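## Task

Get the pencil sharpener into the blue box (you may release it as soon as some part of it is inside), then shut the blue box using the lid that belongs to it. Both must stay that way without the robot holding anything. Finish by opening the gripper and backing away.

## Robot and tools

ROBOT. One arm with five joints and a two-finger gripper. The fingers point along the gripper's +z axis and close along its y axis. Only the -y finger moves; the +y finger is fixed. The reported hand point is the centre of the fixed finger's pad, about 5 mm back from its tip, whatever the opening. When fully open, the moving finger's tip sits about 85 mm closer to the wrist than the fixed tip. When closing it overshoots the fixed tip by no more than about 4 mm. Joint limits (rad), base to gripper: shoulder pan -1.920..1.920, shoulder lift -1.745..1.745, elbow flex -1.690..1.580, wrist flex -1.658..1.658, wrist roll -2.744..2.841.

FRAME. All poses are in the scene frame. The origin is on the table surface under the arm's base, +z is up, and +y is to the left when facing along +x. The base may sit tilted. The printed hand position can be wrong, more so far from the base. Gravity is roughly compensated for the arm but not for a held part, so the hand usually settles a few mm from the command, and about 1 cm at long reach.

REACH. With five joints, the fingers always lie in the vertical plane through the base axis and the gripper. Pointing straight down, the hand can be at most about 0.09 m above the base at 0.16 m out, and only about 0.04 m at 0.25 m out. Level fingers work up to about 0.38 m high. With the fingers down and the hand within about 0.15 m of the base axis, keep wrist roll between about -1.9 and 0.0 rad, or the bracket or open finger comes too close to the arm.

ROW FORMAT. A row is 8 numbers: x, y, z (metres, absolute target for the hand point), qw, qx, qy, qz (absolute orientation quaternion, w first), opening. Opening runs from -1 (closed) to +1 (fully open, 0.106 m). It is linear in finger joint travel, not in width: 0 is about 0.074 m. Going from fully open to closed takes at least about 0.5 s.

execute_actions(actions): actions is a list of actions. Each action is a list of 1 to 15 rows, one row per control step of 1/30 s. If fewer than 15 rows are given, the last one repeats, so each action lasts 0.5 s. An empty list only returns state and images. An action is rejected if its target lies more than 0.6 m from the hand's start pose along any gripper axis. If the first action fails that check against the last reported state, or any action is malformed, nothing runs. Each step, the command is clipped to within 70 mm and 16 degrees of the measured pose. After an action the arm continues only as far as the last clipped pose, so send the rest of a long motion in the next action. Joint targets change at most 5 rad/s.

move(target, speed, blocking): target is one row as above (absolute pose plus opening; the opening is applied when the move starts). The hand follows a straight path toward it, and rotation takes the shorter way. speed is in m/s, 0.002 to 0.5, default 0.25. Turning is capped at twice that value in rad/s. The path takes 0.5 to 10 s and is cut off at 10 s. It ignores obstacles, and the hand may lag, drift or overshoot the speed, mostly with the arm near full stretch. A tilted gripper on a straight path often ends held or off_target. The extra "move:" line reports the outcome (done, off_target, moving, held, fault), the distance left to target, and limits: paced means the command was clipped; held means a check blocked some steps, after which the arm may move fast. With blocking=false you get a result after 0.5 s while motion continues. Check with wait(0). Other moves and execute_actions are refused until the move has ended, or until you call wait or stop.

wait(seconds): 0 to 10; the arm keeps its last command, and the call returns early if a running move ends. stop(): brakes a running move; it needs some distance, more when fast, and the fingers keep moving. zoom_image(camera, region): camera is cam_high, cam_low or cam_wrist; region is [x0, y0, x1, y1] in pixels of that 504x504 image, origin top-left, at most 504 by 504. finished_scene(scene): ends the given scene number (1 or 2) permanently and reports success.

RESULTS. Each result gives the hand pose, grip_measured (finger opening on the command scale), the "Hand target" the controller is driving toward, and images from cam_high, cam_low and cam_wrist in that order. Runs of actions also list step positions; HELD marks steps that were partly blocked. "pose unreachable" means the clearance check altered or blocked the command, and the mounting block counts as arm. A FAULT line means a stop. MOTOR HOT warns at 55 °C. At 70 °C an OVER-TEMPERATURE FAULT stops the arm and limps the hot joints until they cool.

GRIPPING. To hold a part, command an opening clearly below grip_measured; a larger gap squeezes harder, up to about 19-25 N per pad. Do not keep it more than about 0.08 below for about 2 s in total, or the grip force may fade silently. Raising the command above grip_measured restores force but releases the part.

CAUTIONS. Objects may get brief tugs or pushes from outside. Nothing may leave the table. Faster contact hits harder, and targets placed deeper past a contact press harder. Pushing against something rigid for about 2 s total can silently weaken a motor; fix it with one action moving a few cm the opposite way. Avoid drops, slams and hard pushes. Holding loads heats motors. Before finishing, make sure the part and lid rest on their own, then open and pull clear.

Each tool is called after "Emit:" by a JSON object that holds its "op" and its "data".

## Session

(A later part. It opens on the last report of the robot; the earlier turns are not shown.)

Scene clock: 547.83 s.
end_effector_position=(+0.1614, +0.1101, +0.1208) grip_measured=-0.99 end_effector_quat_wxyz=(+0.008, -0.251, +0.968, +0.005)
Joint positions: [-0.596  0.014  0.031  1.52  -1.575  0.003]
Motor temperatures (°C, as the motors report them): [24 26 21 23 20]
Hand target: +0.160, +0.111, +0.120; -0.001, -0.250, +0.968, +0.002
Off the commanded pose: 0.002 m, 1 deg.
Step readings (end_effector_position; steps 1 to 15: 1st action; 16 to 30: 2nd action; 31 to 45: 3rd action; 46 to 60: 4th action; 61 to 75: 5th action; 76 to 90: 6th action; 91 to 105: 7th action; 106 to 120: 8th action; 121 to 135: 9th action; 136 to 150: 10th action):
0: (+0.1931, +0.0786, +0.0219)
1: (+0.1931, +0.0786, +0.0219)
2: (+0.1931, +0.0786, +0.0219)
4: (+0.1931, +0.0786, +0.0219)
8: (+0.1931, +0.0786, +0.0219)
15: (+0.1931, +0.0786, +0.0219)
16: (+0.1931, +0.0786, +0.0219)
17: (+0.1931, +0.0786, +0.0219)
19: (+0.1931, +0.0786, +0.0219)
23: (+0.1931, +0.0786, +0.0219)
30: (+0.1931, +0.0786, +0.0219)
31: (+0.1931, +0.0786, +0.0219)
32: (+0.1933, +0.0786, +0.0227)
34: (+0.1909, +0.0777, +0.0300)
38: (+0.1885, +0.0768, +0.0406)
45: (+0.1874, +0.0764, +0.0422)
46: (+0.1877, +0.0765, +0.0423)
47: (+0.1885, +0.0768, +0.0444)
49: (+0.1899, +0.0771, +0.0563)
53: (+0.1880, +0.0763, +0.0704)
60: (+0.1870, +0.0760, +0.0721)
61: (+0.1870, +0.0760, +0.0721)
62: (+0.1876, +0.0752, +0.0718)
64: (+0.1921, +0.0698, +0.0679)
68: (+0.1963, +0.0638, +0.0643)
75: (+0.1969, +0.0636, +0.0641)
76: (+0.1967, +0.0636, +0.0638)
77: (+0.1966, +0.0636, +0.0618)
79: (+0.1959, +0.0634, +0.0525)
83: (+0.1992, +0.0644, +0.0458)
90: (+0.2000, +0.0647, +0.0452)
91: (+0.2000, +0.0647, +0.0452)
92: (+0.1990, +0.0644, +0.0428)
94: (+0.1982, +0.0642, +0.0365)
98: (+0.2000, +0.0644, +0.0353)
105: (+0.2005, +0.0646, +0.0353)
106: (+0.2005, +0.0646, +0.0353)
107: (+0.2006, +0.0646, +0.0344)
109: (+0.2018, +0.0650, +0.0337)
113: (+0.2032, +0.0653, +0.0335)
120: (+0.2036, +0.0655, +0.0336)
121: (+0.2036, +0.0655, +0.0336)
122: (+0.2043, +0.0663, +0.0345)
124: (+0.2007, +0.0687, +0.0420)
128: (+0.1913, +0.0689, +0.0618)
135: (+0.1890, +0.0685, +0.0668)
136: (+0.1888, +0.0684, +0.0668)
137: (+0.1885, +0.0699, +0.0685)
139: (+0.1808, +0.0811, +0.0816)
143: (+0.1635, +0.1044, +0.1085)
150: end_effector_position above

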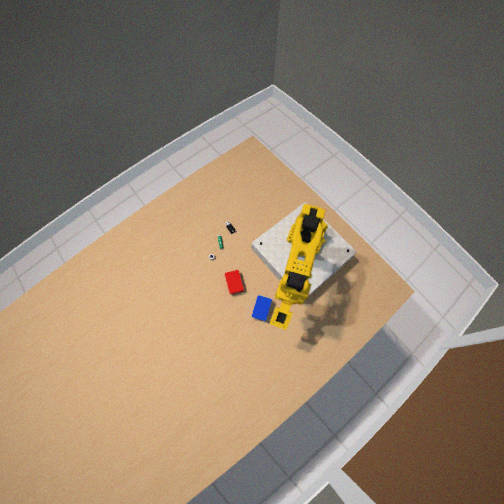

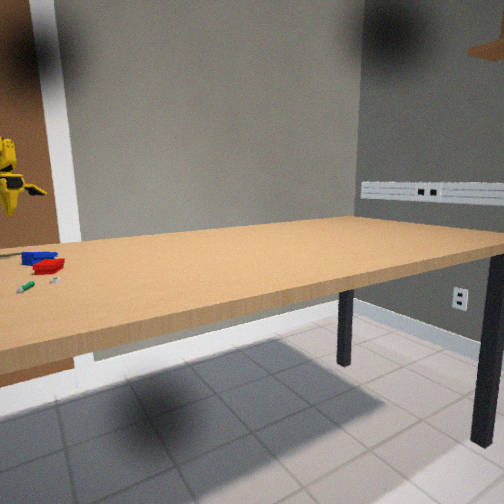

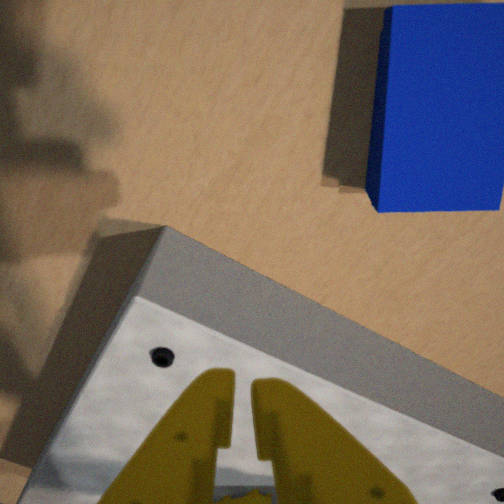

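Emit:
{"op": "execute_actions", "data": {"actions": [[[0.185,0.09,0.075,0,-0.25,0.968,0,0.2]],[[0.188,0.085,0.045,0,-0.25,0.968,0,0.2]],[[0.188,0.084,0.03,0,-0.25,0.968,0,0.2]],[[0.188,0.083,0.019,0,-0.25,0.968,0,0.2]],[[0.190,0.077,0.019,0,-0.25,0.968,0,0.2]],[[0.190,0.076,0.019,0,-0.25,0.968,0,-0.3]],[[0.190,0.076,0.019,0,-0.25,0.968,0,-0.6]],[[0.189,0.077,0.026,0,-0.25,0.968,0,-0.6]],[[0.187,0.076,0.031,0,-0.25,0.968,0,-0.6]]]}}

Emit:
{"op": "zoom_image", "data": {"camera": "cam_low", "region": [0,220,90,290]}}

Scene clock: 564.77 s.
end_effector_position=(+0.1906, +0.0780, +0.0306) grip_measured=-0.46 end_effector_quat_wxyz=(+0.008, -0.249, +0.968, +0.005)
Joint positions: [-0.386  0.341  0.292  0.934 -1.369  0.042]
Motor temperatures (°C, as the motors report them): [24 26 21 23 20]
Hand target: +0.187, +0.076, +0.031; -0.000, -0.250, +0.968, +0.004
Off the commanded pose: 0.004 m, 1 deg.
Step readings (end_effector_position; steps 1 to 15: 1st action; 16 to 30: 2nd action; 31 to 45: 3rd action; 46 to 60: 4th action; 61 to 75: 5th action; 76 to 90: 6th action; 91 to 105: 7th action; 106 to 120: 8th action; 121 to 135: 9th action):
0: (+0.1614, +0.1100, +0.1213)
1: (+0.1614, +0.1100, +0.1213)
2: (+0.1615, +0.1094, +0.1195)
4: (+0.1655, +0.1008, +0.1043)
8: (+0.1809, +0.0909, +0.0836)
15: (+0.1861, +0.0916, +0.0799)
16: (+0.1861, +0.0916, +0.0799)
17: (+0.1858, +0.0904, +0.0771)
19: (+0.1848, +0.0873, +0.0644)
23: (+0.1886, +0.0873, +0.0517)
30: (+0.1909, +0.0883, +0.0506)
31: (+0.1909, +0.0879, +0.0503)
32: (+0.1901, +0.0876, +0.0482)
34: (+0.1883, +0.0862, +0.0400)
38: (+0.1904, +0.0868, +0.0354)
45: (+0.1911, +0.0871, +0.0351)
46: (+0.1908, +0.0869, +0.0350)
47: (+0.1903, +0.0864, +0.0330)
49: (+0.1893, +0.0857, +0.0270)
53: (+0.1908, +0.0863, +0.0246)
60: (+0.1911, +0.0864, +0.0243)
61: (+0.1915, +0.0862, +0.0243)
62: (+0.1915, +0.0852, +0.0241)
64: (+0.1929, +0.0823, +0.0241)
68: (+0.1939, +0.0803, +0.0241)
75: (+0.1939, +0.0803, +0.0241)
76: (+0.1939, +0.0803, +0.0241)
77: (+0.1937, +0.0798, +0.0239)
79: (+0.1938, +0.0795, +0.0239)
83: (+0.1939, +0.0792, +0.0239)
90: (+0.1939, +0.0792, +0.0239)
91: (+0.1939, +0.0792, +0.0239)
92: (+0.1939, +0.0792, +0.0239)
94: (+0.1939, +0.0792, +0.0239)
98: (+0.1939, +0.0792, +0.0239)
105: (+0.1939, +0.0792, +0.0239)
106: (+0.1939, +0.0792, +0.0239)
107: (+0.1937, +0.0791, +0.0239)
109: (+0.1931, +0.0789, +0.0250)
113: (+0.1928, +0.0788, +0.0255)
120: (+0.1926, +0.0787, +0.0255)
121: (+0.1925, +0.0787, +0.0256)
122: (+0.1912, +0.0782, +0.0260)
124: (+0.1897, +0.0777, +0.0282)
128: (+0.1906, +0.0780, +0.0306)
135: end_effector_position above

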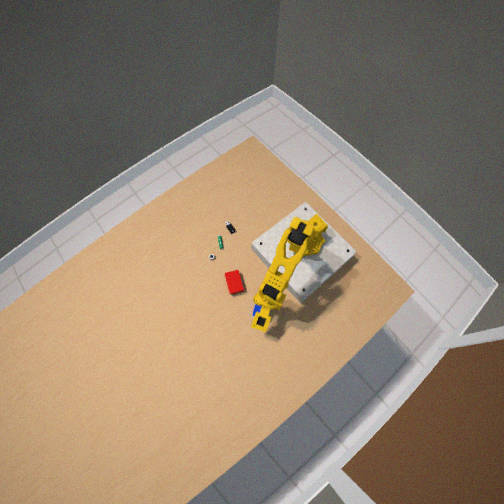

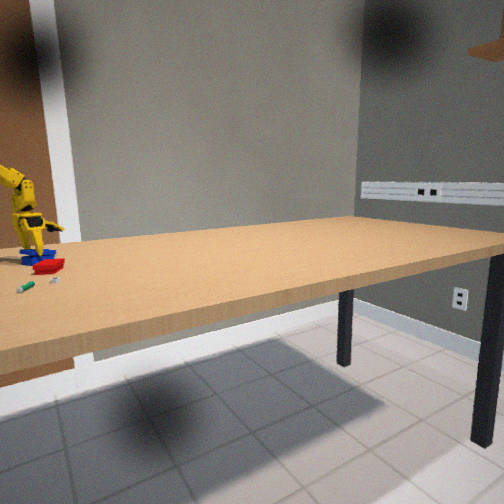

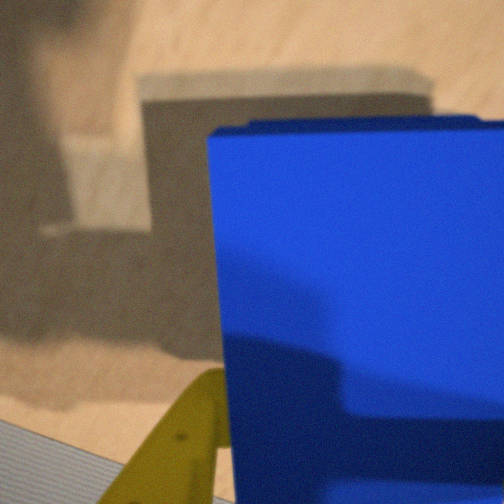

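Region (0, 220, 90, 290) of cam_low's 504x504 image, scaled by 5.600, with more detail than that image has.

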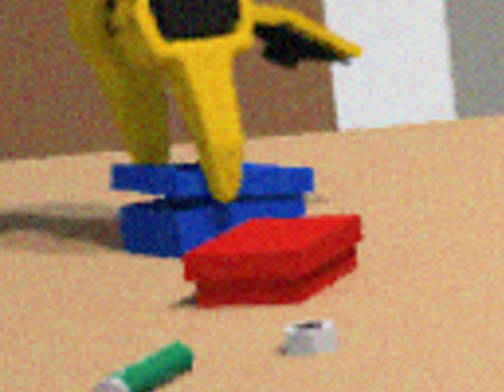

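Emit:
{"op": "execute_actions", "data": {"actions": [[[0.187,0.076,0.024,0,-0.25,0.968,0,-0.6]],[[0.186,0.076,0.018,0,-0.25,0.968,0,-0.6]],[[0.185,0.076,0.012,0,-0.25,0.968,0,-0.6]]]}}

Emit:
{"op": "zoom_image", "data": {"camera": "cam_low", "region": [0,220,90,290]}}

Scene clock: 574.63 s.
end_effector_position=(+0.1903, +0.0780, +0.0187) grip_measured=-0.46 end_effector_quat_wxyz=(+0.013, -0.249, +0.968, +0.005)
Joint positions: [-0.386  0.387  0.327  0.842 -1.369  0.043]
Motor temperatures (°C, as the motors report them): [24 26 21 23 20]
Hand target: +0.185, +0.076, +0.012; -0.001, -0.250, +0.968, +0.004
Off the commanded pose: 0.009 m, 2 deg.
Step readings (end_effector_position; steps 1 to 15: 1st action; 16 to 30: 2nd action; 31 to 45: 3rd action):
0: (+0.1906, +0.0780, +0.0306)
1: (+0.1903, +0.0778, +0.0304)
2: (+0.1898, +0.0777, +0.0301)
4: (+0.1905, +0.0779, +0.0297)
8: (+0.1915, +0.0783, +0.0298)
15: (+0.1915, +0.0783, +0.0298)
16: (+0.1912, +0.0782, +0.0293)
17: (+0.1905, +0.0779, +0.0277)
19: (+0.1890, +0.0774, +0.0241)
23: (+0.1904, +0.0779, +0.0239)
30: (+0.1906, +0.0780, +0.0239)
31: (+0.1904, +0.0780, +0.0236)
32: (+0.1903, +0.0779, +0.0222)
34: (+0.1902, +0.0779, +0.0199)
38: (+0.1903, +0.0780, +0.0187)
45: end_effector_position above

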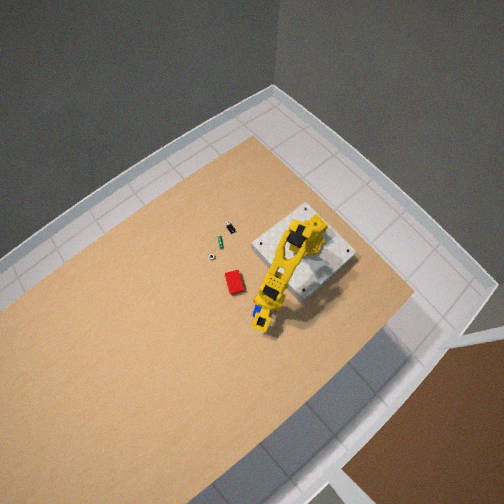

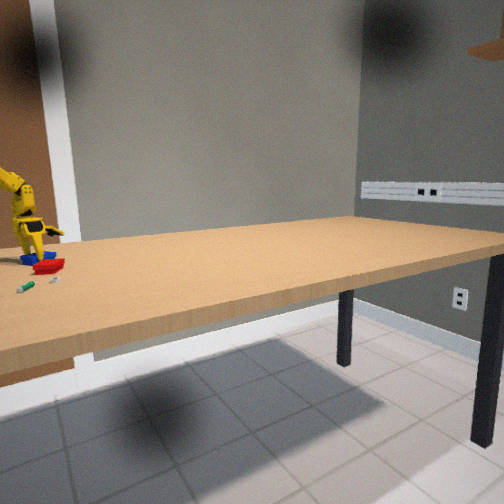

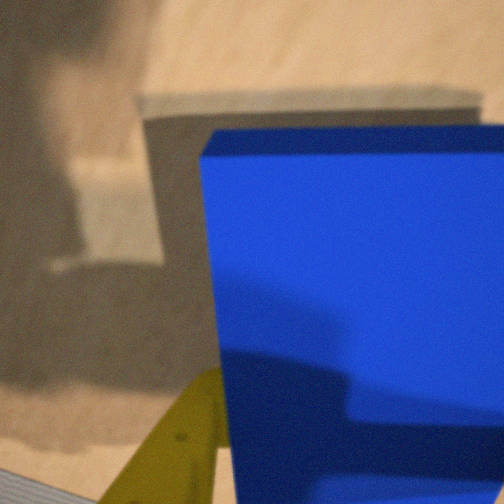

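Region (0, 220, 90, 290) of cam_low's 504x504 image, scaled by 5.600, with more detail than that image has.

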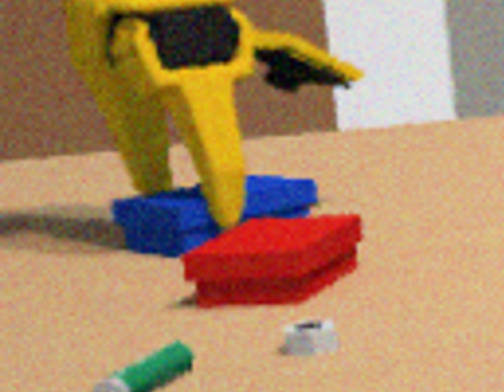

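Emit:
{"op": "execute_actions", "data": {"actions": [[[0.187,0.077,0.016,0,-0.25,0.968,0,0.2]],[[0.187,0.077,0.016,0,-0.25,0.968,0,0.2]],[[0.187,0.077,0.045,0,-0.25,0.968,0,0.2]],[[0.188,0.077,0.075,0,-0.25,0.968,0,-0.2]],[[0.205,0.066,0.062,0,-0.25,0.968,0,-1]],[[0.205,0.066,0.042,0,-0.25,0.968,0,-1]],[[0.206,0.066,0.03,0,-0.25,0.968,0,-1]],[[0.207,0.066,0.02,0,-0.25,0.968,0,-1]],[[0.2,0.066,0.055,0,-0.25,0.968,0,-1]],[[0.192,0.061,0.042,0,-0.25,0.968,0,-1]],[[0.192,0.061,0.022,0,-0.25,0.968,0,-1]],[[0.19,0.07,0.07,0,-0.25,0.968,0,-1]],[[0.16,0.11,0.12,0,-0.25,0.968,0,-1]]]}}

Emit:
{"op": "zoom_image", "data": {"camera": "cam_low", "region": [0,220,90,290]}}

Scene clock: 589.63 s.
end_effector_position=(+0.1618, +0.1103, +0.1213) grip_measured=-0.99 end_effector_quat_wxyz=(+0.010, -0.251, +0.968, +0.006)
Joint positions: [-0.596  0.014  0.028  1.52  -1.575  0.003]
Motor temperatures (°C, as the motors report them): [24 26 21 23 20]
Hand target: +0.160, +0.111, +0.120; +0.000, -0.250, +0.968, +0.003
Off the commanded pose: 0.002 m, 1 deg.
Step readings (end_effector_position; steps 1 to 15: 1st action; 16 to 30: 2nd action; 31 to 45: 3rd action; 46 to 60: 4th action; 61 to 75: 5th action; 76 to 90: 6th action; 91 to 105: 7th action; 106 to 120: 8th action; 121 to 135: 9th action; 136 to 150: 10th action; 151 to 165: 11th action; 166 to 180: 12th action; 181 to 195: 13th action):
0: (+0.1903, +0.0780, +0.0187)
1: (+0.1903, +0.0780, +0.0187)
2: (+0.1903, +0.0780, +0.0187)
4: (+0.1901, +0.0779, +0.0187)
8: (+0.1899, +0.0778, +0.0187)
15: (+0.1899, +0.0778, +0.0187)
16: (+0.1899, +0.0778, +0.0187)
17: (+0.1899, +0.0778, +0.0187)
19: (+0.1899, +0.0778, +0.0187)
23: (+0.1899, +0.0778, +0.0187)
30: (+0.1899, +0.0778, +0.0187)
31: (+0.1899, +0.0778, +0.0187)
32: (+0.1901, +0.0779, +0.0196)
34: (+0.1881, +0.0771, +0.0278)
38: (+0.1862, +0.0763, +0.0402)
45: (+0.1853, +0.0759, +0.0421)
46: (+0.1855, +0.0760, +0.0423)
47: (+0.1864, +0.0763, +0.0443)
49: (+0.1889, +0.0771, +0.0566)
53: (+0.1879, +0.0766, +0.0705)
60: (+0.1872, +0.0764, +0.0726)
61: (+0.1872, +0.0764, +0.0726)
62: (+0.1889, +0.0760, +0.0730)
64: (+0.1964, +0.0715, +0.0699)
68: (+0.2016, +0.0667, +0.0641)
75: (+0.2044, +0.0671, +0.0651)
76: (+0.2042, +0.0671, +0.0649)
77: (+0.2041, +0.0671, +0.0632)
79: (+0.2039, +0.0671, +0.0543)
83: (+0.2071, +0.0681, +0.0479)
90: (+0.2079, +0.0683, +0.0476)
91: (+0.2077, +0.0682, +0.0473)
92: (+0.2076, +0.0682, +0.0455)
94: (+0.2075, +0.0683, +0.0391)
98: (+0.2087, +0.0686, +0.0357)
105: (+0.2090, +0.0687, +0.0354)
106: (+0.2088, +0.0687, +0.0351)
107: (+0.2090, +0.0687, +0.0336)
109: (+0.2098, +0.0687, +0.0295)
113: (+0.2096, +0.0686, +0.0292)
120: (+0.2096, +0.0686, +0.0292)
121: (+0.2096, +0.0686, +0.0292)
122: (+0.2095, +0.0686, +0.0301)
124: (+0.2056, +0.0674, +0.0364)
128: (+0.2040, +0.0668, +0.0520)
135: (+0.2031, +0.0665, +0.0545)
136: (+0.2033, +0.0665, +0.0548)
137: (+0.2022, +0.0662, +0.0542)
139: (+0.1968, +0.0647, +0.0484)
143: (+0.1908, +0.0627, +0.0416)
150: (+0.1923, +0.0632, +0.0419)
151: (+0.1922, +0.0631, +0.0417)
152: (+0.1915, +0.0629, +0.0405)
154: (+0.1916, +0.0627, +0.0332)
158: (+0.1934, +0.0629, +0.0293)
165: (+0.1936, +0.0630, +0.0293)
166: (+0.1936, +0.0630, +0.0293)
167: (+0.1939, +0.0637, +0.0300)
169: (+0.1954, +0.0671, +0.0405)
173: (+0.1911, +0.0685, +0.0625)
180: (+0.1887, +0.0680, +0.0669)
181: (+0.1888, +0.0684, +0.0673)
182: (+0.1885, +0.0696, +0.0688)
184: (+0.1807, +0.0811, +0.0819)
Lines left out of this list: 2.

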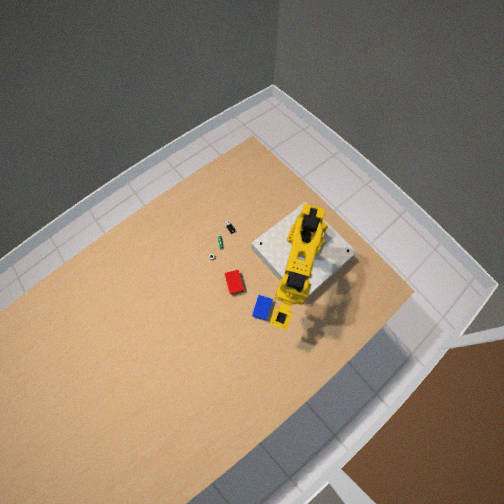

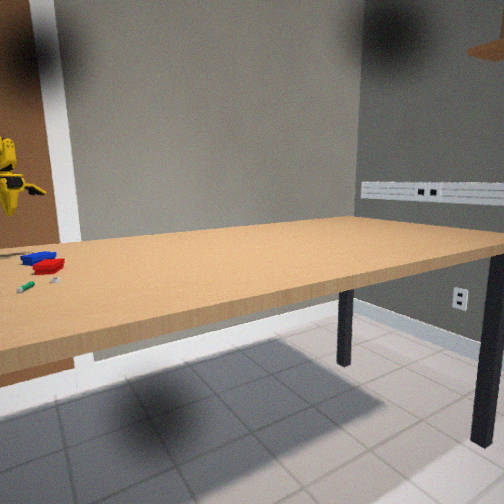

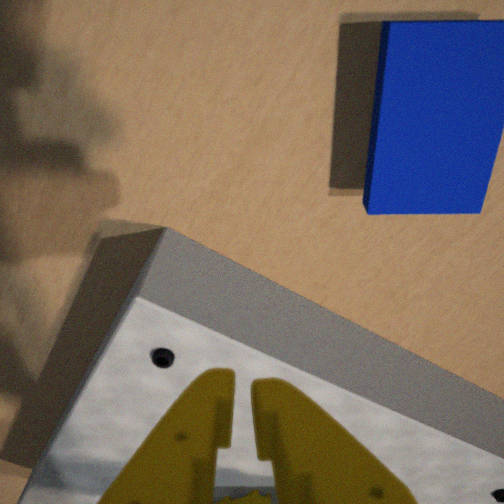

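Region (0, 220, 90, 290) of cam_low's 504x504 image, scaled by 5.600, with more detail than that image has.

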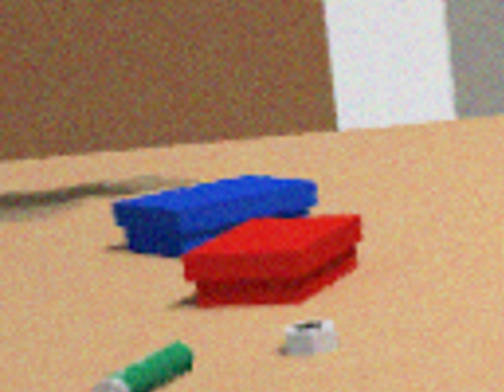

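Emit:
{"op": "finished_scene", "data": {"scene": 2}}

The scene is finished: the task was done.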